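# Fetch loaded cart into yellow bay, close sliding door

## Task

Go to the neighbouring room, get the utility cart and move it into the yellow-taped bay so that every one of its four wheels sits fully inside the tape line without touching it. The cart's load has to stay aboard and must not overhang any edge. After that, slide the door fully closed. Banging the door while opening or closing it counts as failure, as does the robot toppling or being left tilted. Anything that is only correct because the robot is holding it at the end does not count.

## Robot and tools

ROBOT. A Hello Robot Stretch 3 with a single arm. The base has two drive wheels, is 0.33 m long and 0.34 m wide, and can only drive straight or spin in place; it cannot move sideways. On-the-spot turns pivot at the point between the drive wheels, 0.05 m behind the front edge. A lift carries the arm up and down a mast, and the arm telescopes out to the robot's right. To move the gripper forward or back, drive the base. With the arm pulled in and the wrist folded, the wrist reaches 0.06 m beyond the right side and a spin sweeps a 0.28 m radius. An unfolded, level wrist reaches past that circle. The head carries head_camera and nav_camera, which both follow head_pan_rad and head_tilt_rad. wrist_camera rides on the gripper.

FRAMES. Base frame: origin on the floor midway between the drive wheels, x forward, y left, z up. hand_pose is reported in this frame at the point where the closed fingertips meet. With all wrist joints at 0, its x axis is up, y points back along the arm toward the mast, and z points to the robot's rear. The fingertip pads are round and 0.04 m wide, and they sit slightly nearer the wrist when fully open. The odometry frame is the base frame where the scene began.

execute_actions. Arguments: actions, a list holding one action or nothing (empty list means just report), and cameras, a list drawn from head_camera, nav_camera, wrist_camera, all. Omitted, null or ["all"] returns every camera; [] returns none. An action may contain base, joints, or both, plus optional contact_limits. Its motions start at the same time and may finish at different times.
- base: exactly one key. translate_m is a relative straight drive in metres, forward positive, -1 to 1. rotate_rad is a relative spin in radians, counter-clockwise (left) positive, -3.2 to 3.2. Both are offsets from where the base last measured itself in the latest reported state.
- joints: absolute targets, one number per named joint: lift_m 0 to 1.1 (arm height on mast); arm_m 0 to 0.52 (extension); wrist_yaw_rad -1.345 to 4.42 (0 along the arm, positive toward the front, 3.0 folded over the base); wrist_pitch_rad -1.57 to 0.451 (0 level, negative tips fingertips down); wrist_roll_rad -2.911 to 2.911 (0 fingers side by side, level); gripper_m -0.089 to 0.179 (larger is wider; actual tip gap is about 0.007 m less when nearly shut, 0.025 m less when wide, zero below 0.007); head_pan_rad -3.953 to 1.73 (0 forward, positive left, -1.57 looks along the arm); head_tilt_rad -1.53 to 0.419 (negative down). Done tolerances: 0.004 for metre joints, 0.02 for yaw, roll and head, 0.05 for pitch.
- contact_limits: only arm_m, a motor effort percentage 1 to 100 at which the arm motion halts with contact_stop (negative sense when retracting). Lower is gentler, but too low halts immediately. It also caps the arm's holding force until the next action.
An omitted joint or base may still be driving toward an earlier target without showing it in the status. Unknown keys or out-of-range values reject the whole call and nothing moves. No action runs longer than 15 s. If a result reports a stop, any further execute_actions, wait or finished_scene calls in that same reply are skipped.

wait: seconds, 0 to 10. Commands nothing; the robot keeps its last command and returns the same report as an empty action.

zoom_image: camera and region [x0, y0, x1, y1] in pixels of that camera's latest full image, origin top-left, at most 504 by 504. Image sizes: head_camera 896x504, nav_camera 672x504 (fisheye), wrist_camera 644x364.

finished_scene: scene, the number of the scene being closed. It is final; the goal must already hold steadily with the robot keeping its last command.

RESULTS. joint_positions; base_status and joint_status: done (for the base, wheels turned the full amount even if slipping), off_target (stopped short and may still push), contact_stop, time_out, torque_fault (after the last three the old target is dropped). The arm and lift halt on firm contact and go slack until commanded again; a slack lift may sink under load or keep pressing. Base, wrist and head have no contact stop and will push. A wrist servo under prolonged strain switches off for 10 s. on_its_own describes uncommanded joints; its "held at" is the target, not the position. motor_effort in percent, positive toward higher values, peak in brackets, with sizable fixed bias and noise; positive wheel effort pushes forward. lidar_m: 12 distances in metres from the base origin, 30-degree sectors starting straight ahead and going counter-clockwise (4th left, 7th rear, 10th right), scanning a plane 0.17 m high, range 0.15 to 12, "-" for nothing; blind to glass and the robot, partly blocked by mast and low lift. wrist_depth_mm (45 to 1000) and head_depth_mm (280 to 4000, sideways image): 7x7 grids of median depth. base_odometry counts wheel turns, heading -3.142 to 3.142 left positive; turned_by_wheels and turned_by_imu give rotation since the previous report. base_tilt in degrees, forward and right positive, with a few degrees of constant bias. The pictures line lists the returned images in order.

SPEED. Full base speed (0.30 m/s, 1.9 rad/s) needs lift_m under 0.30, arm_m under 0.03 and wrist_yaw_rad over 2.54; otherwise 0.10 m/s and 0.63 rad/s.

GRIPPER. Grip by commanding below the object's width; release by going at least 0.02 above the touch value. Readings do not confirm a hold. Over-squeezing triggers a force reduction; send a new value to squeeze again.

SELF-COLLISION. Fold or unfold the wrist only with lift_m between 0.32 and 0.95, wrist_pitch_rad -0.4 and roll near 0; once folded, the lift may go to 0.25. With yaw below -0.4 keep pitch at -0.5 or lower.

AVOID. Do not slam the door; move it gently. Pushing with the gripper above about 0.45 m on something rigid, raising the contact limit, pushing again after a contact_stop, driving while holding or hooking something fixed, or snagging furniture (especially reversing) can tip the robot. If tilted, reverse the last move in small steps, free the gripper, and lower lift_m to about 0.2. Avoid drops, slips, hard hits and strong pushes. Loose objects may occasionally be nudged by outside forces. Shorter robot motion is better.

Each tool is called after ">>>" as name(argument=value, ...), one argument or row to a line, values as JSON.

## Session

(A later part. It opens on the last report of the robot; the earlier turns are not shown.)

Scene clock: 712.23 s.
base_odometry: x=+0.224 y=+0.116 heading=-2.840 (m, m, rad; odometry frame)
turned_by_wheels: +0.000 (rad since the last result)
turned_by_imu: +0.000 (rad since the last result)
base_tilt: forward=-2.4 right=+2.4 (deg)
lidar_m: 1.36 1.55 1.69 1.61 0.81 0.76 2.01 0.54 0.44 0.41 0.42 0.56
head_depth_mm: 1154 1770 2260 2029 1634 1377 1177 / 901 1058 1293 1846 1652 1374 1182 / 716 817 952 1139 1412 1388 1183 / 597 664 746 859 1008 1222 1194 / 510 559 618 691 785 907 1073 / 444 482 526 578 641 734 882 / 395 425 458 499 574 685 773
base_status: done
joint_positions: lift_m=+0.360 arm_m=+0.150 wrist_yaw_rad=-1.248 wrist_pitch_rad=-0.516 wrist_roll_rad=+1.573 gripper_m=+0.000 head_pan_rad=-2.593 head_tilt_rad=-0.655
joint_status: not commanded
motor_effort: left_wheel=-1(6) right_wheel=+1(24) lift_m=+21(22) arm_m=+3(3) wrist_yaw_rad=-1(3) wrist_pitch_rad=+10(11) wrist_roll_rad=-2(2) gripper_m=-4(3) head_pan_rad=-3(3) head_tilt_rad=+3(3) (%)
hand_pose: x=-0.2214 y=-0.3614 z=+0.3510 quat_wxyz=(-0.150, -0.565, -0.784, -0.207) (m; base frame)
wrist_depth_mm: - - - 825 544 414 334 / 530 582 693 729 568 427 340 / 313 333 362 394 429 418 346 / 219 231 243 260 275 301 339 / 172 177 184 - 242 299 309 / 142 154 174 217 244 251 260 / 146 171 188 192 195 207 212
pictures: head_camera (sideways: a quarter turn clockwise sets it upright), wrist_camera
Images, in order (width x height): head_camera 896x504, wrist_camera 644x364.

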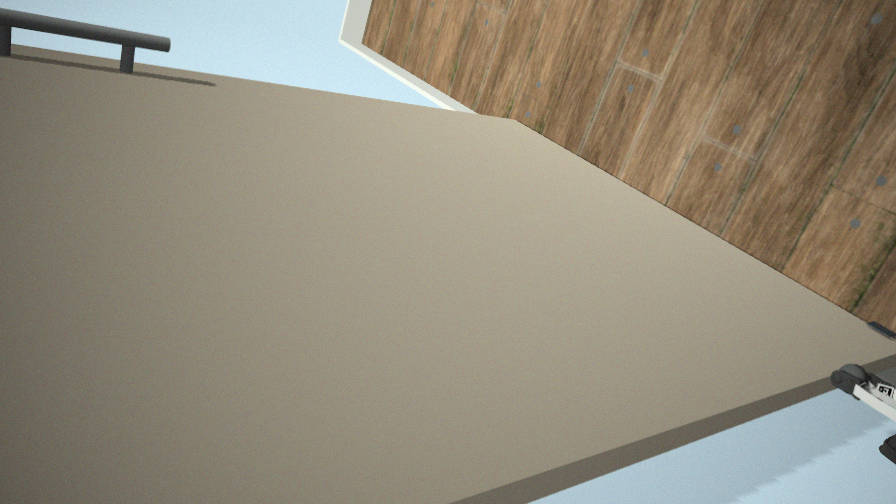

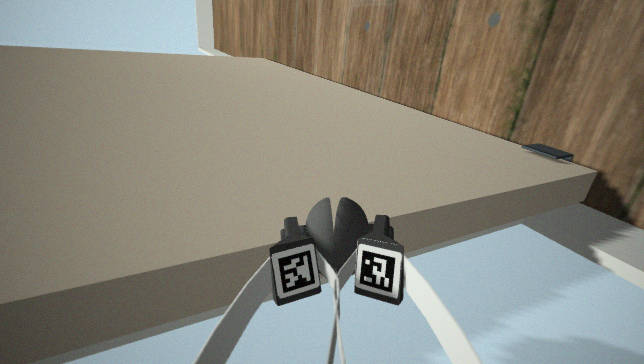

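Door still moving. Continue with small steps.

>>> execute_actions(
  actions=[
    {"base":{"translate_m":-0.03}},
  ],
  cameras=["wrist_camera"],
)

>>> execute_actions(
  actions=[
    {"base":{"translate_m":-0.03}},
  ],
  cameras=["wrist_camera"],
)

Scene clock: 715.70 s.
base_odometry: x=+0.252 y=+0.125 heading=-2.840 (m, m, rad; odometry frame)
turned_by_wheels: +0.000 (rad since the last result)
turned_by_imu: +0.000 (rad since the last result)
base_tilt: forward=-2.4 right=+2.4 (deg)
lidar_m: 1.36 1.59 1.69 1.61 0.78 0.74 2.02 0.54 0.44 0.42 0.43 0.56
head_depth_mm: 1157 1765 2222 2031 1637 1370 1187 / 905 1067 1308 1844 1652 1379 1177 / 719 821 953 1143 1416 1384 1186 / 597 665 753 862 1011 1229 1185 / 512 562 621 695 789 914 1084 / 447 484 529 582 646 738 878 / 396 426 460 499 569 680 779
base_status: done
joint_positions: lift_m=+0.360 arm_m=+0.150 wrist_yaw_rad=-1.248 wrist_pitch_rad=-0.514 wrist_roll_rad=+1.573 gripper_m=+0.000 head_pan_rad=-2.593 head_tilt_rad=-0.655
joint_status: not commanded
motor_effort: left_wheel=-1(6) right_wheel=+1(23) lift_m=+21(21) arm_m=+4(4) wrist_yaw_rad=-3(4) wrist_pitch_rad=+9(10) wrist_roll_rad=-1(2) gripper_m=-3(4) head_pan_rad=-4(4) head_tilt_rad=+3(3) (%)
hand_pose: x=-0.2216 y=-0.3616 z=+0.3514 quat_wxyz=(-0.150, -0.565, -0.785, -0.206) (m; base frame)
wrist_depth_mm: - - - 809 550 413 334 / 539 605 694 734 565 425 339 / 317 336 361 395 432 420 346 / 222 233 247 263 278 299 335 / 174 178 186 - 234 284 310 / 141 151 167 207 242 253 260 / 141 159 180 190 199 209 214
pictures: wrist_camera
Images, in order (width x height): wrist_camera 644x364.

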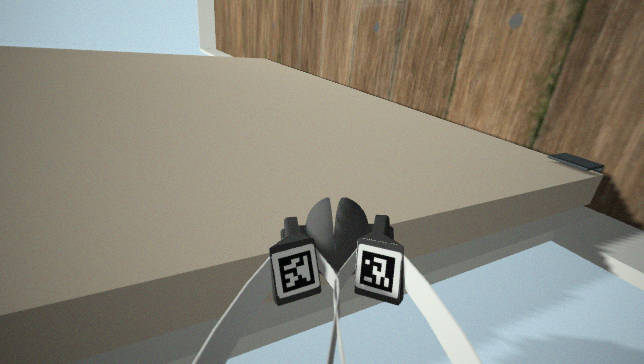

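Scene clock: 717.23 s.
base_odometry: x=+0.281 y=+0.134 heading=-2.840 (m, m, rad; odometry frame)
turned_by_wheels: +0.000 (rad since the last result)
turned_by_imu: +0.000 (rad since the last result)
base_tilt: forward=-2.3 right=+2.4 (deg)
lidar_m: 1.36 1.61 1.69 1.61 0.74 0.71 2.03 0.54 0.43 0.42 0.43 0.57
head_depth_mm: 1253 1794 2204 2038 1646 1367 1178 / 904 1072 1309 1846 1652 1376 1180 / 723 824 962 1139 1417 1388 1181 / 600 671 756 866 1017 1228 1187 / 515 563 622 697 795 915 1081 / 449 486 531 584 647 727 852 / 399 428 462 504 550 649 773
base_status: done
joint_positions: lift_m=+0.360 arm_m=+0.150 wrist_yaw_rad=-1.256 wrist_pitch_rad=-0.530 wrist_roll_rad=+1.573 gripper_m=+0.000 head_pan_rad=-2.593 head_tilt_rad=-0.654
joint_status: not commanded
motor_effort: left_wheel=-1(5) right_wheel=+0(19) lift_m=+21(22) arm_m=+3(3) wrist_yaw_rad=+8(8) wrist_pitch_rad=+18(20) wrist_roll_rad=-2(1) gripper_m=-4(4) head_pan_rad=-4(4) head_tilt_rad=+2(2) (%)
hand_pose: x=-0.2199 y=-0.3593 z=+0.3481 quat_wxyz=(-0.155, -0.567, -0.781, -0.212) (m; base frame)
wrist_depth_mm: - - - 780 538 411 333 / 579 648 750 717 548 417 340 / 332 352 385 422 464 413 343 / 231 243 255 277 288 309 323 / 180 185 193 - 216 245 304 / 146 150 154 173 214 248 267 / 123 130 150 177 197 215 218
pictures: wrist_camera
Images, in order (width x height): wrist_camera 644x364.

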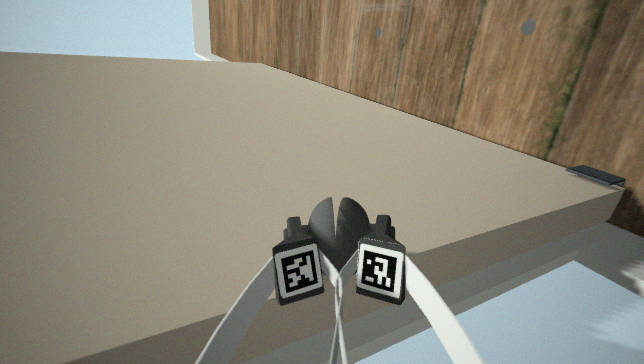

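>>> execute_actions(
  actions=[
    {"base":{"translate_m":0.01},"joints":{"head_pan_rad":-2.75,"head_tilt_rad":-0.45}},
  ],
)

Scene clock: 720.30 s.
base_odometry: x=+0.271 y=+0.131 heading=-2.840 (m, m, rad; odometry frame)
turned_by_wheels: +0.000 (rad since the last result)
turned_by_imu: +0.000 (rad since the last result)
base_tilt: forward=-2.3 right=+2.4 (deg)
lidar_m: 1.36 1.61 1.69 1.61 0.75 0.72 2.02 0.54 0.43 0.42 0.43 0.56
head_depth_mm: 1794 1951 2119 2308 2024 1590 1309 / 1807 1975 2162 2394 2015 1591 1318 / 1104 1164 1338 1816 1873 1599 1318 / 832 899 978 1072 1180 1321 1294 / 669 711 758 813 876 950 1034 / 557 586 619 656 697 742 792 / 479 500 524 550 578 608 643
base_status: done
joint_positions: lift_m=+0.360 arm_m=+0.150 wrist_yaw_rad=-1.260 wrist_pitch_rad=-0.517 wrist_roll_rad=+1.573 gripper_m=+0.000 head_pan_rad=-2.743 head_tilt_rad=-0.458
joint_status: all done
on_its_own: wrist_yaw_rad is at rest, and its effort (+13) is outside its rest range (-12 to +12)
motor_effort: left_wheel=-3(4) right_wheel=+6(7) lift_m=+21(21) arm_m=+3(4) wrist_yaw_rad=+13(14) wrist_pitch_rad=+11(18) wrist_roll_rad=-1(2) gripper_m=-4(4) head_pan_rad=-4(22) head_tilt_rad=+5(25) (%)
hand_pose: x=-0.2220 y=-0.3590 z=+0.3508 quat_wxyz=(-0.152, -0.570, -0.781, -0.206) (m; base frame)
wrist_depth_mm: - - - 814 541 418 337 / 594 665 765 740 567 422 341 / 339 363 385 425 462 418 350 / 235 246 258 276 290 310 327 / 183 187 194 - 220 251 306 / 146 151 159 177 223 246 262 / 126 135 163 183 200 213 217
pictures: head_camera (sideways: a quarter turn clockwise sets it upright), nav_camera (sideways: a quarter turn counterclockwise sets it upright), wrist_camera
Images, in order (width x height): head_camera 896x504, nav_camera 672x504, wrist_camera 644x364.

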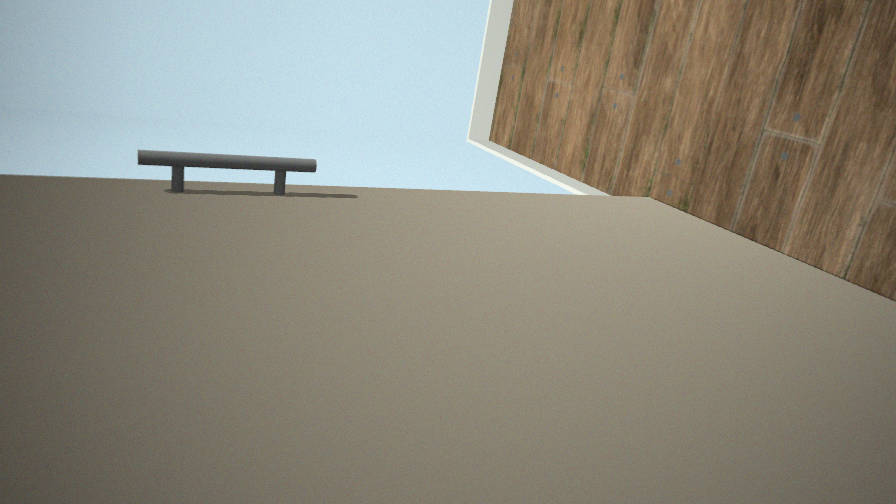

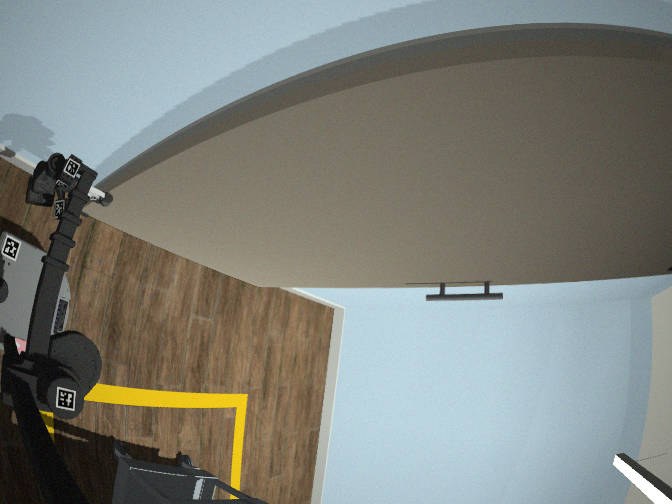

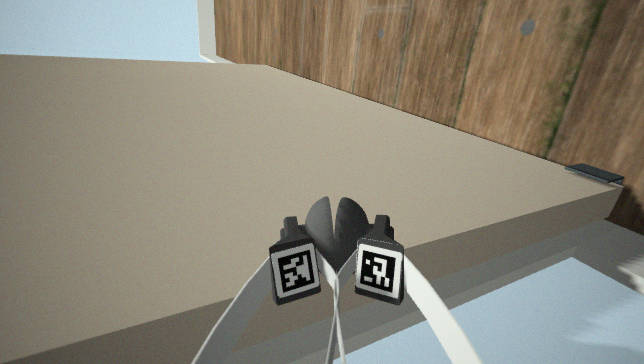

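>>> execute_actions(
  actions=[
    {"joints":{"arm_m":0.135,"head_pan_rad":-2.3,"head_tilt_rad":-0.95}},
  ],
)

Scene clock: 725.00 s.
base_odometry: x=+0.271 y=+0.131 heading=-2.840 (m, m, rad; odometry frame)
turned_by_wheels: +0.000 (rad since the last result)
turned_by_imu: +0.001 (rad since the last result)
base_tilt: forward=-2.4 right=+2.4 (deg)
lidar_m: 1.37 1.61 1.69 1.61 0.75 0.72 2.02 0.54 0.43 0.42 0.43 0.56
head_depth_mm: 626 798 1091 1492 1353 1218 - / 548 674 872 1241 1367 1221 - / 486 583 726 961 1323 1233 - / 438 513 620 785 1067 1235 - / 397 459 544 710 931 - 1121 / 376 452 552 673 837 1015 1111 / 386 443 508 595 721 903 1084
base_status: not commanded
joint_positions: lift_m=+0.360 arm_m=+0.135 wrist_yaw_rad=-1.252 wrist_pitch_rad=-0.517 wrist_roll_rad=+1.573 gripper_m=+0.000 head_pan_rad=-2.307 head_tilt_rad=-0.938
joint_status: all done
motor_effort: left_wheel=-2(3) right_wheel=+2(6) lift_m=+21(21) arm_m=-3(5) wrist_yaw_rad=+3(14) wrist_pitch_rad=+11(11) wrist_roll_rad=-2(1) gripper_m=-4(4) head_pan_rad=+5(39) head_tilt_rad=-7(39) (%)
hand_pose: x=-0.2215 y=-0.3462 z=+0.3508 quat_wxyz=(-0.151, -0.567, -0.783, -0.207) (m; base frame)
wrist_depth_mm: - - - 803 553 419 334 / 628 704 809 772 573 418 341 / 361 390 423 465 508 429 349 / 259 269 287 302 321 339 333 / 199 207 214 - 239 265 326 / 162 167 172 184 230 265 281 / 137 143 166 190 210 231 234
pictures: head_camera (sideways: a quarter turn clockwise sets it upright), nav_camera (sideways: a quarter turn counterclockwise sets it upright), wrist_camera
Images, in order (width x height): head_camera 896x504, nav_camera 672x504, wrist_camera 644x364.

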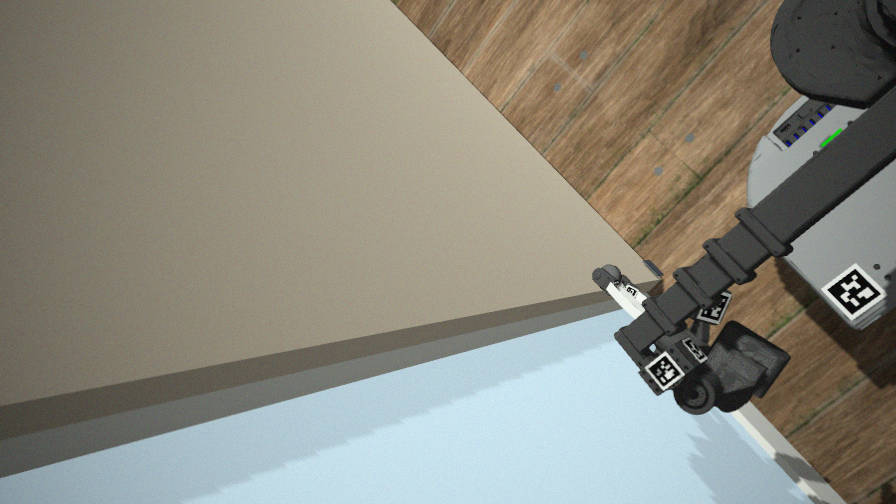

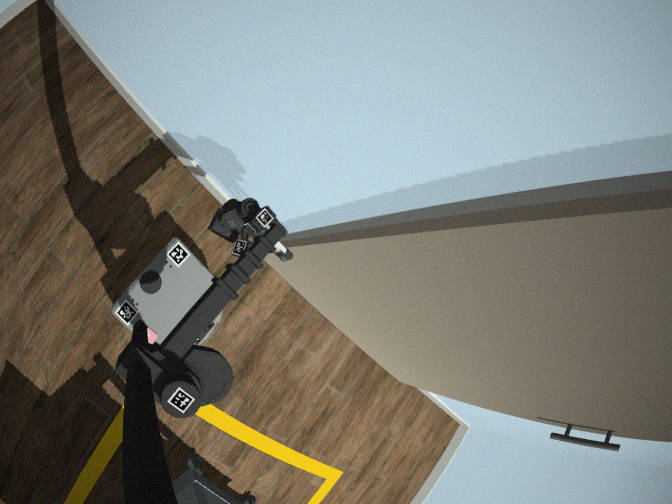

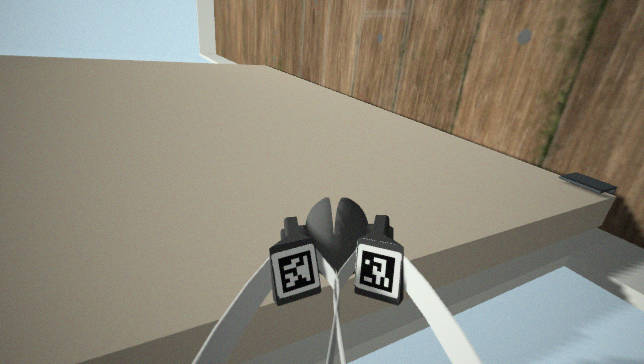

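>>> execute_actions(
  actions=[
    {"base":{"translate_m":-0.03}},
  ],
)

Scene clock: 728.90 s.
base_odometry: x=+0.300 y=+0.140 heading=-2.840 (m, m, rad; odometry frame)
turned_by_wheels: +0.000 (rad since the last result)
turned_by_imu: +0.000 (rad since the last result)
base_tilt: forward=-2.4 right=+2.4 (deg)
lidar_m: 1.37 1.64 1.69 1.61 0.72 0.70 2.03 0.54 0.42 0.42 0.43 0.57
head_depth_mm: 629 799 1096 1487 1369 1209 - / 550 675 879 1238 1361 1215 - / 487 585 728 968 1336 1235 - / 439 515 622 792 1077 1241 - / 399 460 547 669 901 - 1122 / 365 422 523 661 842 1021 1108 / 363 437 509 597 723 910 1077
base_status: done
joint_positions: lift_m=+0.360 arm_m=+0.135 wrist_yaw_rad=-1.252 wrist_pitch_rad=-0.517 wrist_roll_rad=+1.573 gripper_m=+0.000 head_pan_rad=-2.307 head_tilt_rad=-0.938
joint_status: not commanded
motor_effort: left_wheel=-2(5) right_wheel=+1(3) lift_m=+21(21) arm_m=-3(2) wrist_yaw_rad=+3(2) wrist_pitch_rad=+11(11) wrist_roll_rad=-1(2) gripper_m=-4(4) head_pan_rad=+3(5) head_tilt_rad=-7(7) (%)
hand_pose: x=-0.2215 y=-0.3462 z=+0.3508 quat_wxyz=(-0.151, -0.567, -0.783, -0.207) (m; base frame)
wrist_depth_mm: - - - 815 553 415 337 / 635 730 811 766 564 423 336 / 371 391 424 466 501 436 345 / 261 271 290 306 323 346 332 / 201 209 217 - 240 247 286 / 164 168 174 171 191 217 270 / 139 141 146 155 180 222 236
pictures: head_camera (sideways: a quarter turn clockwise sets it upright), nav_camera (sideways: a quarter turn counterclockwise sets it upright), wrist_camera
Images, in order (width x height): head_camera 896x504, nav_camera 672x504, wrist_camera 644x364.

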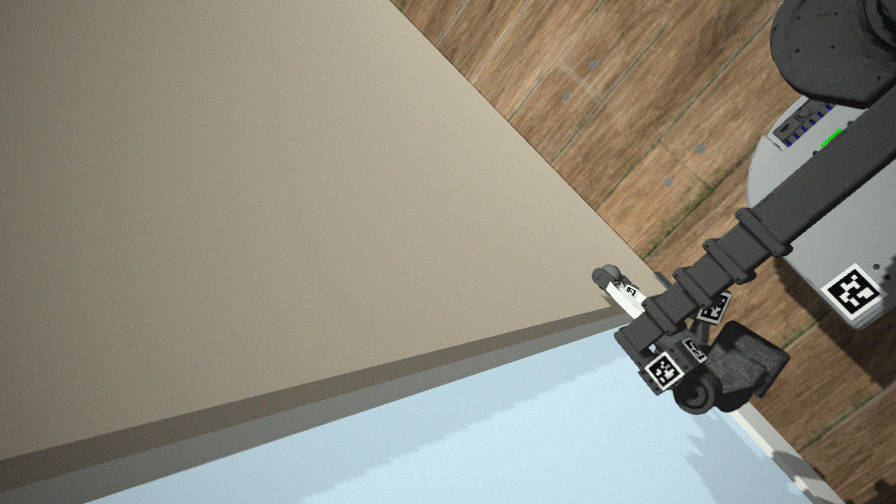

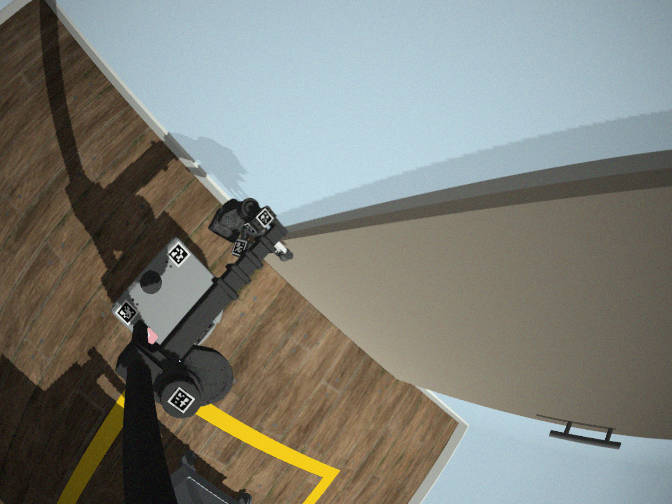

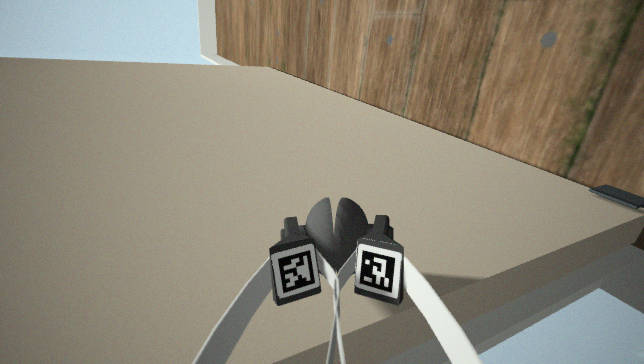

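>>> execute_actions(
  actions=[
    {"base":{"translate_m":0.075}},
  ],
  cameras=[],
)

>>> execute_actions(
  actions=[
    {"joints":{"arm_m":0.153,"wrist_yaw_rad":-1.33}},
  ],
)

Scene clock: 736.13 s.
base_odometry: x=+0.228 y=+0.118 heading=-2.840 (m, m, rad; odometry frame)
turned_by_wheels: +0.000 (rad since the last result)
turned_by_imu: +0.000 (rad since the last result)
base_tilt: forward=-2.3 right=+2.4 (deg)
lidar_m: 1.35 1.56 1.70 1.61 0.81 0.76 2.02 0.54 0.44 0.41 0.42 0.56
head_depth_mm: 624 792 1084 1489 1355 1215 - / 545 670 866 1233 1359 1217 - / 484 579 722 954 1328 1233 - / 433 511 619 781 1069 1258 - / 402 476 588 749 961 - 1126 / 416 482 563 669 834 1010 1108 / 390 440 505 593 714 905 1082
base_status: done
joint_positions: lift_m=+0.360 arm_m=+0.135 wrist_yaw_rad=-1.252 wrist_pitch_rad=-0.517 wrist_roll_rad=+1.573 gripper_m=+0.000 head_pan_rad=-2.307 head_tilt_rad=-0.938
joint_status: not commanded
motor_effort: left_wheel=-1(2) right_wheel=+1(4) lift_m=+21(21) arm_m=-2(2) wrist_yaw_rad=+3(3) wrist_pitch_rad=+11(11) wrist_roll_rad=-2(2) gripper_m=-3(4) head_pan_rad=+4(3) head_tilt_rad=-7(7) (%)
hand_pose: x=-0.2215 y=-0.3462 z=+0.3508 quat_wxyz=(-0.151, -0.567, -0.783, -0.207) (m; base frame)
wrist_depth_mm: - - - 795 548 416 333 / 615 703 810 748 574 423 340 / 363 382 418 452 497 429 344 / 254 262 280 299 310 349 351 / 196 203 210 - 284 327 333 / 163 176 199 238 269 276 279 / 170 185 200 210 215 226 232
pictures: none
No camera images: the call's "cameras" was empty. Leave "cameras" out to get every camera's image.

Scene clock: 737.13 s.
base_odometry: x=+0.228 y=+0.118 heading=-2.840 (m, m, rad; odometry frame)
turned_by_wheels: +0.000 (rad since the last result)
turned_by_imu: +0.000 (rad since the last result)
base_tilt: forward=-2.4 right=+2.4 (deg)
lidar_m: 1.36 1.56 1.70 1.61 0.80 0.76 2.02 0.54 0.44 0.41 0.43 0.56
head_depth_mm: 623 794 1086 1477 1360 1214 - / 546 670 871 1234 1361 1212 - / 483 580 720 956 1316 1240 - / 434 509 616 782 1067 1262 - / 401 476 588 753 962 1184 1122 / 416 482 561 672 831 1029 1111 / 390 440 504 592 714 902 1078
base_status: not commanded
joint_positions: lift_m=+0.360 arm_m=+0.153 wrist_yaw_rad=-1.327 wrist_pitch_rad=-0.517 wrist_roll_rad=+1.573 gripper_m=+0.000 head_pan_rad=-2.307 head_tilt_rad=-0.938
joint_status: all done
joint sent to its limit — the command would take wrist_yaw_rad past its lower limit, so that joint was sent only as far as its limit.
motor_effort: left_wheel=-1(1) right_wheel=+2(1) lift_m=+21(21) arm_m=+4(5) wrist_yaw_rad=-2(3) wrist_pitch_rad=+11(10) wrist_roll_rad=-2(2) gripper_m=-3(4) head_pan_rad=+3(5) head_tilt_rad=-7(7) (%)
hand_pose: x=-0.2259 y=-0.3486 z=+0.3508 quat_wxyz=(-0.158, -0.596, -0.761, -0.201) (m; base frame)
wrist_depth_mm: - - - 824 553 417 330 / - - - 832 570 423 339 / 455 474 503 530 524 429 346 / 282 291 302 315 327 343 352 / 205 210 216 - 267 316 330 / 161 173 189 228 266 271 273 / 159 177 197 209 213 219 221
pictures: head_camera (sideways: a quarter turn clockwise sets it upright), nav_camera (sideways: a quarter turn counterclockwise sets it upright), wrist_camera
Images, in order (width x height): head_camera 896x504, nav_camera 672x504, wrist_camera 644x364.

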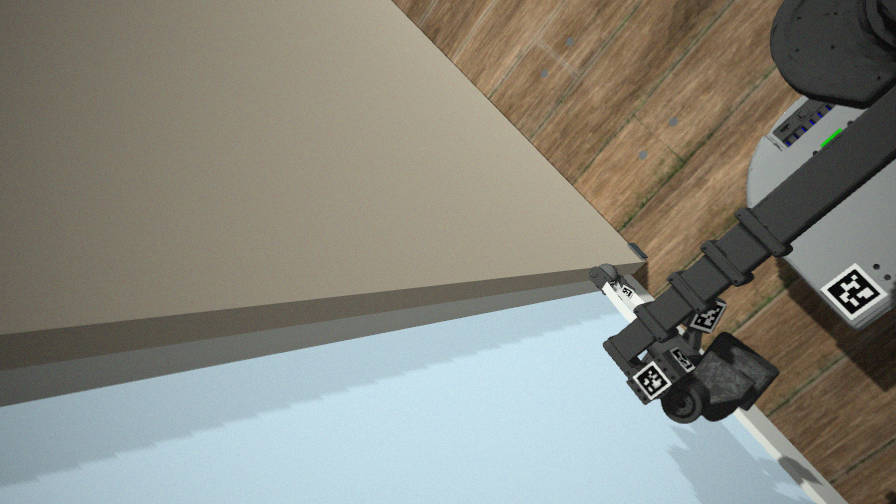

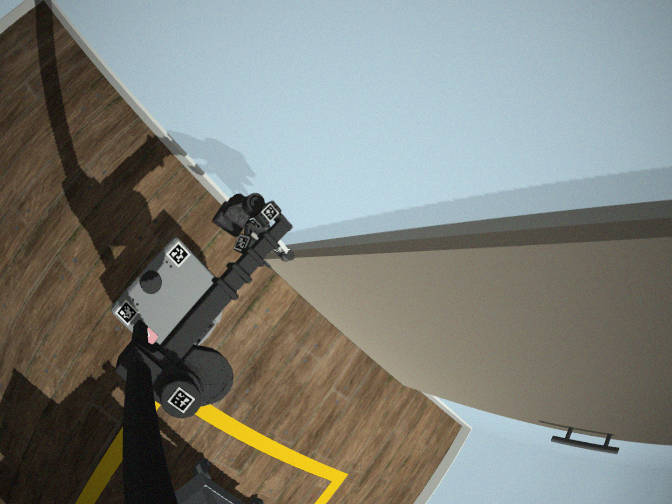

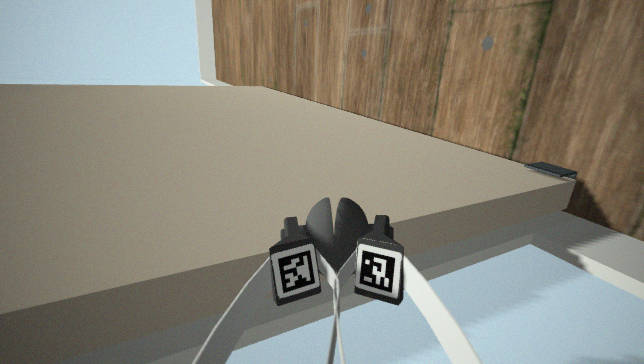

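>>> execute_actions(
  actions=[
    {"joints":{"arm_m":0.16,"wrist_yaw_rad":-1.2}},
  ],
)

Scene clock: 744.40 s.
base_odometry: x=+0.228 y=+0.118 heading=-2.840 (m, m, rad; odometry frame)
turned_by_wheels: +0.000 (rad since the last result)
turned_by_imu: +0.000 (rad since the last result)
base_tilt: forward=-2.4 right=+2.3 (deg)
lidar_m: 1.36 1.56 1.70 1.61 0.81 0.76 2.02 0.54 0.44 0.41 0.42 0.56
head_depth_mm: 622 792 1083 1491 1353 1217 - / 545 669 869 1231 1365 1209 - / 483 578 721 956 1322 1243 - / 434 509 617 780 1064 1257 - / 401 475 588 751 963 1192 1120 / 416 481 560 672 830 1083 1111 / 390 440 505 591 716 904 1079
base_status: not commanded
joint_positions: lift_m=+0.360 arm_m=+0.160 wrist_yaw_rad=-1.202 wrist_pitch_rad=-0.517 wrist_roll_rad=+1.573 gripper_m=+0.000 head_pan_rad=-2.307 head_tilt_rad=-0.938
joint_status: all done
motor_effort: left_wheel=-1(1) right_wheel=+1(1) lift_m=+22(21) arm_m=+4(4) wrist_yaw_rad=+3(6) wrist_pitch_rad=+11(11) wrist_roll_rad=-2(1) gripper_m=-4(3) head_pan_rad=+6(4) head_tilt_rad=-7(7) (%)
hand_pose: x=-0.2180 y=-0.3806 z=+0.3508 quat_wxyz=(-0.145, -0.547, -0.797, -0.211) (m; base frame)
wrist_depth_mm: 781 - - 808 546 414 333 / 361 401 461 545 542 426 341 / 233 250 274 301 334 370 346 / 176 182 196 218 252 305 344 / 151 164 191 - 258 281 283 / 159 174 190 196 216 222 233 / 153 160 167 171 176 187 192
pictures: head_camera (sideways: a quarter turn clockwise sets it upright), nav_camera (sideways: a quarter turn counterclockwise sets it upright), wrist_camera
Images, in order (width x height): head_camera 896x504, nav_camera 672x504, wrist_camera 644x364.

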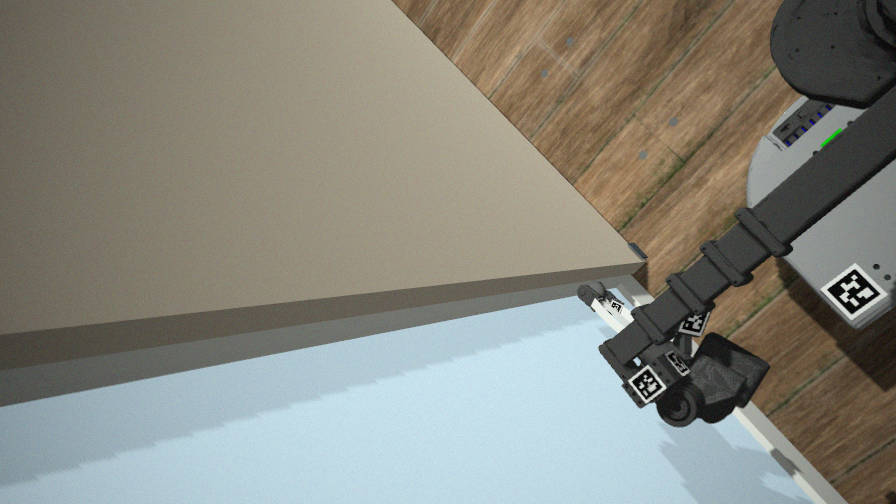

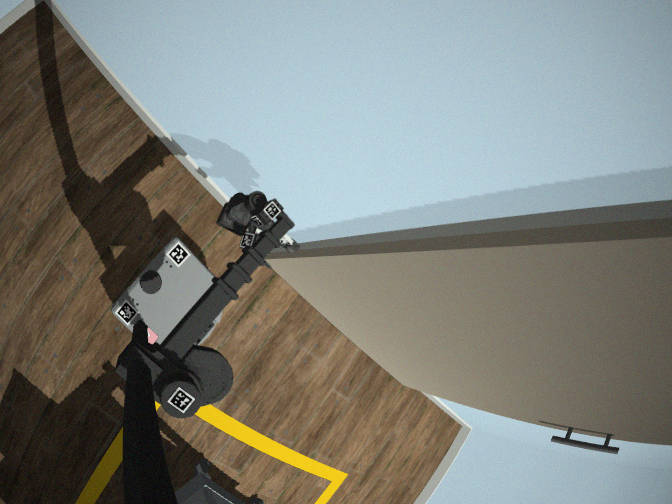

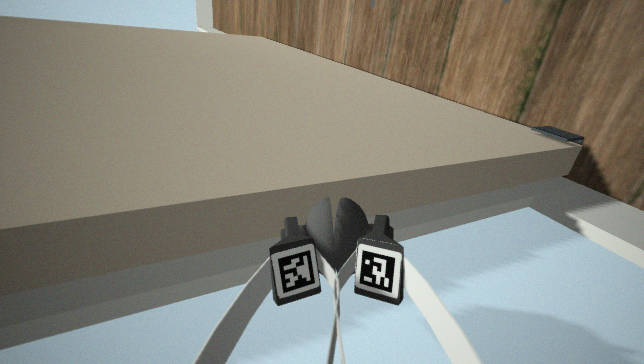

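>>> execute_actions(
  actions=[
    {"joints":{"arm_m":0.154},"base":{"translate_m":-0.035}},
  ],
)

Scene clock: 747.77 s.
base_odometry: x=+0.262 y=+0.128 heading=-2.840 (m, m, rad; odometry frame)
turned_by_wheels: +0.001 (rad since the last result)
turned_by_imu: +0.001 (rad since the last result)
base_tilt: forward=-2.4 right=+2.4 (deg)
lidar_m: 1.37 1.60 1.69 1.61 0.76 0.73 2.02 0.54 0.44 0.42 0.43 0.56
head_depth_mm: 626 795 1092 1486 1361 1208 - / 545 670 871 1238 1361 1215 - / 485 580 723 955 1322 1239 - / 436 512 621 787 1070 1249 - / 396 458 556 716 928 1187 1122 / 384 466 556 674 836 1059 1115 / 391 442 507 593 720 906 1083
base_status: done
joint_positions: lift_m=+0.360 arm_m=+0.154 wrist_yaw_rad=-1.186 wrist_pitch_rad=-0.543 wrist_roll_rad=+1.573 gripper_m=+0.000 head_pan_rad=-2.307 head_tilt_rad=-0.938
joint_status: all done
on_its_own: wrist_yaw_rad is at rest, and its effort (-17) is outside its rest range (-12 to +12)
motor_effort: left_wheel=+4(6) right_wheel=-14(15) lift_m=+21(22) arm_m=-1(1) wrist_yaw_rad=-17(18) wrist_pitch_rad=+26(28) wrist_roll_rad=-2(1) gripper_m=-6(6) head_pan_rad=+4(5) head_tilt_rad=-7(7) (%)
hand_pose: x=-0.2131 y=-0.3767 z=+0.3453 quat_wxyz=(-0.151, -0.539, -0.798, -0.222) (m; base frame)
wrist_depth_mm: 673 849 - 779 524 416 331 / 350 390 456 532 519 420 333 / 235 254 277 305 350 381 338 / 179 187 200 219 236 281 333 / 143 148 164 - 236 276 294 / 130 144 168 198 224 231 244 / 139 153 164 179 183 195 202
pictures: head_camera (sideways: a quarter turn clockwise sets it upright), nav_camera (sideways: a quarter turn counterclockwise sets it upright), wrist_camera
Images, in order (width x height): head_camera 896x504, nav_camera 672x504, wrist_camera 644x364.

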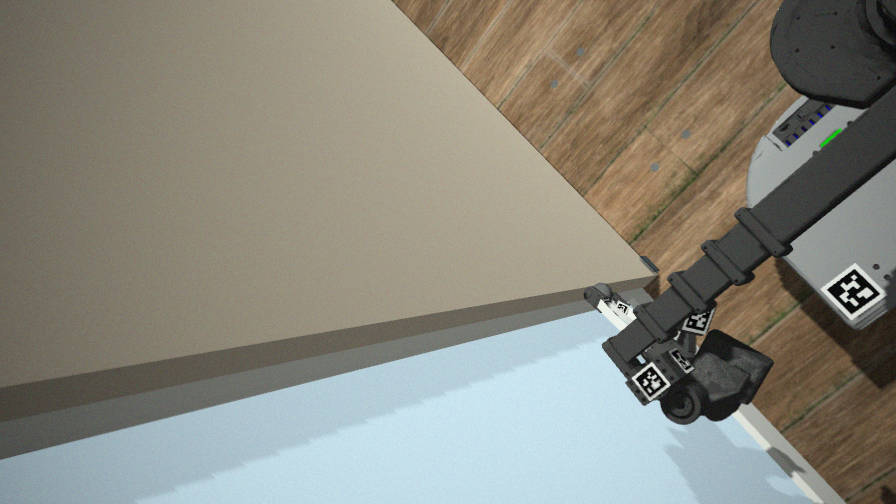

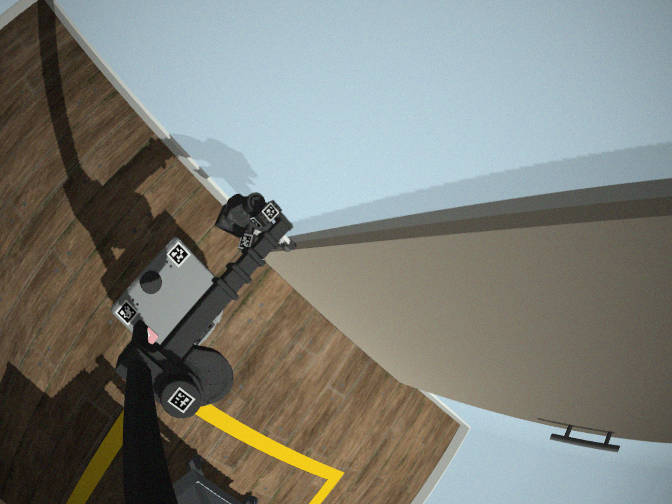

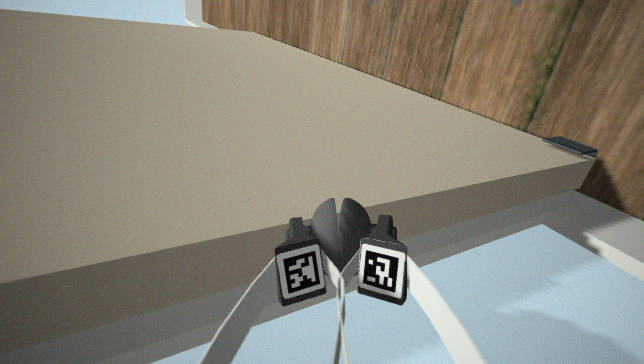

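>>> execute_actions(
  actions=[
    {"base":{"translate_m":0.03}},
  ],
  cameras=[],
)

>>> execute_actions(
  actions=[
    {"joints":{"arm_m":0.147}},
  ],
  cameras=["wrist_camera"],
)

>>> execute_actions(
  actions=[
    {"base":{"translate_m":-0.03}},
  ],
)

Scene clock: 755.57 s.
base_odometry: x=+0.233 y=+0.119 heading=-2.840 (m, m, rad; odometry frame)
turned_by_wheels: +0.000 (rad since the last result)
turned_by_imu: +0.000 (rad since the last result)
base_tilt: forward=-2.3 right=+2.4 (deg)
lidar_m: 1.36 1.56 1.70 1.61 0.80 0.75 2.01 0.54 0.44 0.41 0.43 0.56
head_depth_mm: 623 788 1084 1479 1359 1210 - / 544 668 865 1223 1366 1213 - / 483 579 721 954 1324 1236 - / 434 508 616 780 1059 1259 - / 401 475 585 752 959 1193 1118 / 416 481 560 670 833 1061 1110 / 390 440 505 591 715 899 1086
base_status: done
joint_positions: lift_m=+0.360 arm_m=+0.154 wrist_yaw_rad=-1.198 wrist_pitch_rad=-0.518 wrist_roll_rad=+1.573 gripper_m=+0.000 head_pan_rad=-2.307 head_tilt_rad=-0.938
joint_status: not commanded
motor_effort: left_wheel=-1(6) right_wheel=+1(13) lift_m=+21(21) arm_m=-2(1) wrist_yaw_rad=-2(17) wrist_pitch_rad=+11(26) wrist_roll_rad=-2(2) gripper_m=-3(6) head_pan_rad=+4(5) head_tilt_rad=-7(7) (%)
hand_pose: x=-0.2176 y=-0.3758 z=+0.3507 quat_wxyz=(-0.145, -0.545, -0.798, -0.211) (m; base frame)
wrist_depth_mm: 785 - - 814 545 416 334 / 373 418 478 564 535 421 341 / 242 258 287 311 346 384 344 / 183 191 203 221 255 306 340 / 149 163 186 - 263 288 292 / 157 172 190 200 223 231 242 / 155 163 172 178 182 193 199
pictures: none
No camera images: the call's "cameras" was empty. Leave "cameras" out to get every camera's image.

Scene clock: 756.30 s.
base_odometry: x=+0.233 y=+0.119 heading=-2.840 (m, m, rad; odometry frame)
turned_by_wheels: +0.000 (rad since the last result)
turned_by_imu: +0.000 (rad since the last result)
base_tilt: forward=-2.3 right=+2.4 (deg)
lidar_m: 1.35 1.56 1.70 1.61 0.80 0.75 2.02 0.54 0.44 0.42 0.42 0.56
head_depth_mm: 622 789 1083 1480 1358 1207 - / 543 669 862 1226 1371 1216 - / 482 578 721 954 1324 1235 - / 435 509 617 783 1067 1249 - / 401 477 587 752 958 1200 1128 / 415 482 561 673 833 1030 1110 / 390 441 505 593 718 903 1082
base_status: not commanded
joint_positions: lift_m=+0.360 arm_m=+0.147 wrist_yaw_rad=-1.198 wrist_pitch_rad=-0.517 wrist_roll_rad=+1.573 gripper_m=+0.000 head_pan_rad=-2.307 head_tilt_rad=-0.938
joint_status: all done
motor_effort: left_wheel=-1(1) right_wheel=+2(1) lift_m=+21(21) arm_m=-3(3) wrist_yaw_rad=-2(2) wrist_pitch_rad=+11(11) wrist_roll_rad=-2(1) gripper_m=-3(4) head_pan_rad=+5(5) head_tilt_rad=-7(7) (%)
hand_pose: x=-0.2176 y=-0.3688 z=+0.3507 quat_wxyz=(-0.145, -0.545, -0.798, -0.211) (m; base frame)
wrist_depth_mm: 858 - - 803 544 422 334 / 393 444 525 593 546 424 340 / 260 278 306 335 370 394 343 / 196 204 217 235 264 310 348 / 156 168 187 - 269 299 301 / 156 174 194 211 236 242 255 / 160 169 181 184 190 203 207
pictures: wrist_camera
Images, in order (width x height): wrist_camera 644x364.

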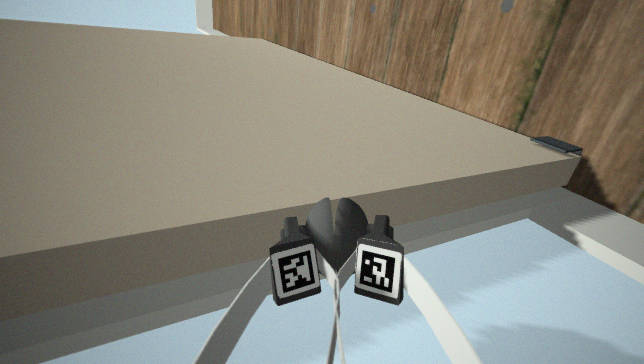

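Scene clock: 757.77 s.
base_odometry: x=+0.262 y=+0.128 heading=-2.840 (m, m, rad; odometry frame)
turned_by_wheels: +0.000 (rad since the last result)
turned_by_imu: +0.000 (rad since the last result)
base_tilt: forward=-2.4 right=+2.3 (deg)
lidar_m: 1.36 1.59 1.69 1.61 0.77 0.73 2.02 0.54 0.44 0.42 0.43 0.56
head_depth_mm: 623 795 1093 1489 1354 1211 - / 546 674 866 1232 1361 1208 - / 486 582 725 960 1318 1238 - / 436 512 622 784 1074 1247 - / 396 457 557 714 930 1188 1124 / 384 465 557 674 837 1038 1111 / 391 442 507 595 718 906 1084
base_status: done
joint_positions: lift_m=+0.360 arm_m=+0.147 wrist_yaw_rad=-1.204 wrist_pitch_rad=-0.530 wrist_roll_rad=+1.573 gripper_m=+0.000 head_pan_rad=-2.307 head_tilt_rad=-0.938
joint_status: not commanded
motor_effort: left_wheel=+0(4) right_wheel=-5(6) lift_m=+21(21) arm_m=+0(3) wrist_yaw_rad=+5(5) wrist_pitch_rad=+18(19) wrist_roll_rad=-2(2) gripper_m=-5(5) head_pan_rad=+4(4) head_tilt_rad=-7(7) (%)
hand_pose: x=-0.2162 y=-0.3669 z=+0.3480 quat_wxyz=(-0.149, -0.547, -0.795, -0.216) (m; base frame)
wrist_depth_mm: - - - 781 545 412 329 / 406 468 542 630 558 420 339 / 273 290 321 351 389 403 343 / 202 212 226 245 260 292 333 / 160 165 174 - 233 285 305 / 135 146 162 201 237 246 258 / 137 154 173 187 193 207 212
pictures: head_camera (sideways: a quarter turn clockwise sets it upright), nav_camera (sideways: a quarter turn counterclockwise sets it upright), wrist_camera
Images, in order (width x height): head_camera 896x504, nav_camera 672x504, wrist_camera 644x364.

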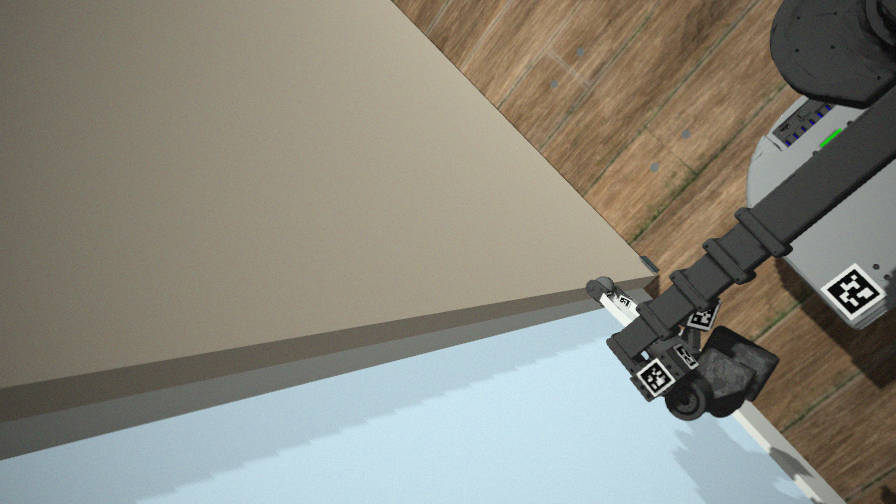

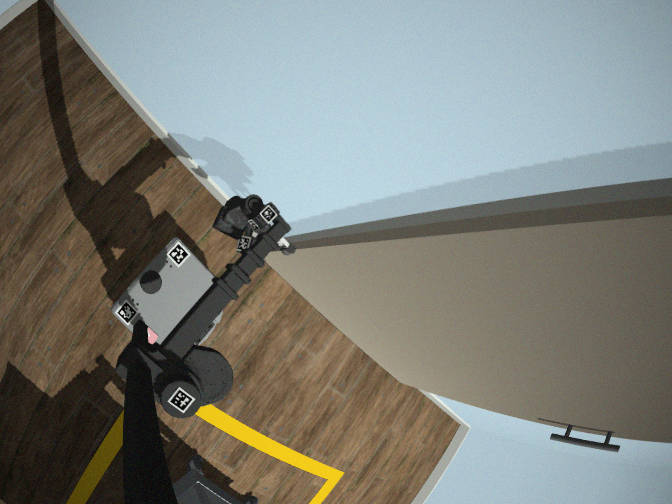

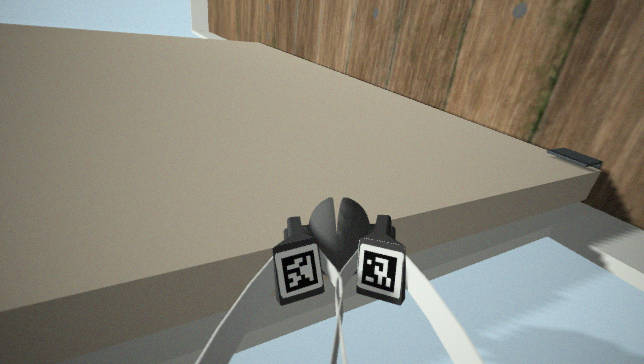

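>>> execute_actions(
  actions=[
    {"base":{"translate_m":-0.015}},
  ],
  cameras=["wrist_camera","head_camera"],
)

Scene clock: 760.33 s.
base_odometry: x=+0.276 y=+0.133 heading=-2.839 (m, m, rad; odometry frame)
turned_by_wheels: +0.001 (rad since the last result)
turned_by_imu: +0.004 (rad since the last result)
base_tilt: forward=-2.3 right=+2.3 (deg)
lidar_m: 1.38 1.61 1.69 1.61 0.75 0.72 1.99 0.54 0.43 0.42 0.43 0.57
head_depth_mm: 624 792 1086 1486 1355 1226 - / 545 671 870 1231 1360 1215 - / 485 582 725 962 1328 1241 - / 436 512 621 788 1072 1241 - / 397 459 545 709 926 1182 1122 / 373 452 553 672 837 1014 1112 / 386 443 509 595 720 910 1084
base_status: translate_m off_target (by the wheels' count: -0.0149 of -0.0150)
joint_positions: lift_m=+0.360 arm_m=+0.147 wrist_yaw_rad=-1.215 wrist_pitch_rad=-0.544 wrist_roll_rad=+1.573 gripper_m=+0.000 head_pan_rad=-2.307 head_tilt_rad=-0.938
joint_status: not commanded
on_its_own: right_wheel is at rest, and its effort (-30) is outside its rest range (-18 to +18); wrist_yaw_rad is at rest, and its effort (+19) is outside its rest range (-12 to +12)
motor_effort: left_wheel=+5(5) right_wheel=-30(30) lift_m=+19(21) arm_m=+6(5) wrist_yaw_rad=+19(19) wrist_pitch_rad=+26(27) wrist_roll_rad=-2(1) gripper_m=-4(5) head_pan_rad=+4(3) head_tilt_rad=-7(6) (%)
hand_pose: x=-0.2151 y=-0.3635 z=+0.3453 quat_wxyz=(-0.154, -0.550, -0.791, -0.220) (m; base frame)
wrist_depth_mm: - - - 757 524 410 329 / 432 487 567 658 545 419 335 / 283 300 328 364 401 405 338 / 207 217 233 252 270 290 329 / 164 171 180 - 222 275 311 / 137 142 153 198 234 248 260 / 125 140 164 185 196 208 216
pictures: head_camera (sideways: a quarter turn clockwise sets it upright), wrist_camera
Images, in order (width x height): head_camera 896x504, wrist_camera 644x364.

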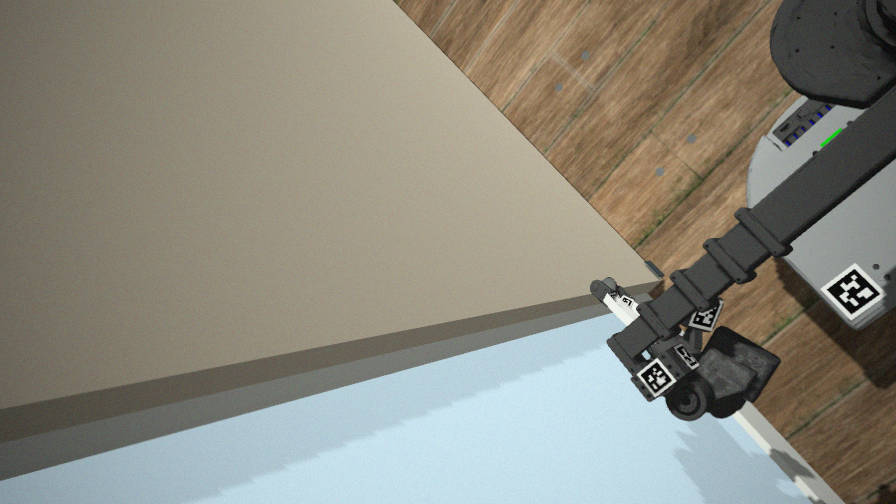

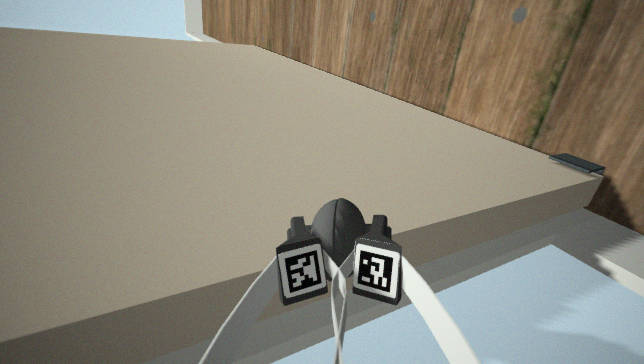

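Door is firmly at its stop. Release.

>>> execute_actions(
  actions=[
    {"base":{"translate_m":0.08}},
  ],
  cameras=["nav_camera"],
)

>>> finished_scene(
  scene=2,
)

Scene clock: 763.63 s.
base_odometry: x=+0.199 y=+0.109 heading=-2.839 (m, m, rad; odometry frame)
turned_by_wheels: +0.000 (rad since the last result)
turned_by_imu: -0.001 (rad since the last result)
base_tilt: forward=-2.3 right=+2.4 (deg)
lidar_m: 1.36 1.53 1.70 1.61 0.84 0.78 1.98 0.53 0.43 0.41 0.42 0.56
head_depth_mm: 617 783 1070 1487 1363 1211 - / 540 662 859 1216 1359 1218 - / 479 575 713 948 1318 1239 - / 431 506 612 806 1108 1259 - / 435 513 622 770 951 1196 1125 / 420 480 558 669 829 1029 1109 / 388 438 502 590 709 900 1081
base_status: done
joint_positions: lift_m=+0.360 arm_m=+0.147 wrist_yaw_rad=-1.202 wrist_pitch_rad=-0.517 wrist_roll_rad=+1.574 gripper_m=+0.000 head_pan_rad=-2.307 head_tilt_rad=-0.938
joint_status: not commanded
motor_effort: left_wheel=-1(8) right_wheel=+1(26) lift_m=+19(19) arm_m=+4(5) wrist_yaw_rad=+2(20) wrist_pitch_rad=+11(26) wrist_roll_rad=-2(2) gripper_m=-4(5) head_pan_rad=+4(5) head_tilt_rad=-7(7) (%)
hand_pose: x=-0.2179 y=-0.3676 z=+0.3509 quat_wxyz=(-0.146, -0.547, -0.797, -0.211) (m; base frame)
wrist_depth_mm: 869 - - 798 553 420 336 / 397 438 512 599 546 426 344 / 261 279 303 335 369 398 343 / 195 204 225 252 301 353 348 / 180 200 227 - 290 301 302 / 185 197 210 210 233 239 249 / 168 172 179 183 188 201 206
pictures: nav_camera (sideways: a quarter turn counterclockwise sets it upright)
Images, in order (width x height): nav_camera 672x504.

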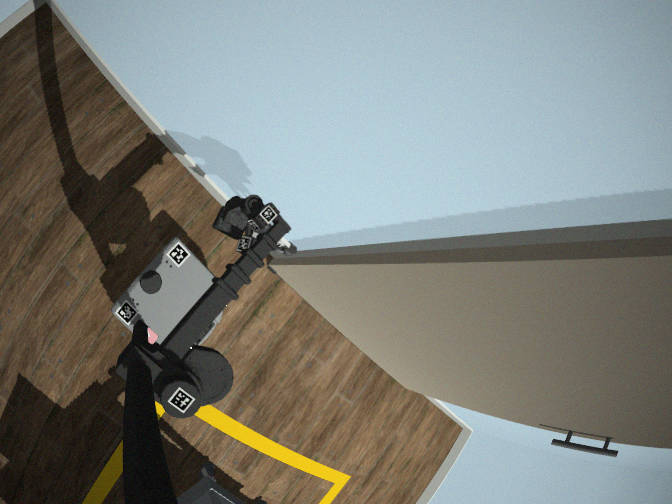

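The scene is finished: the task was done.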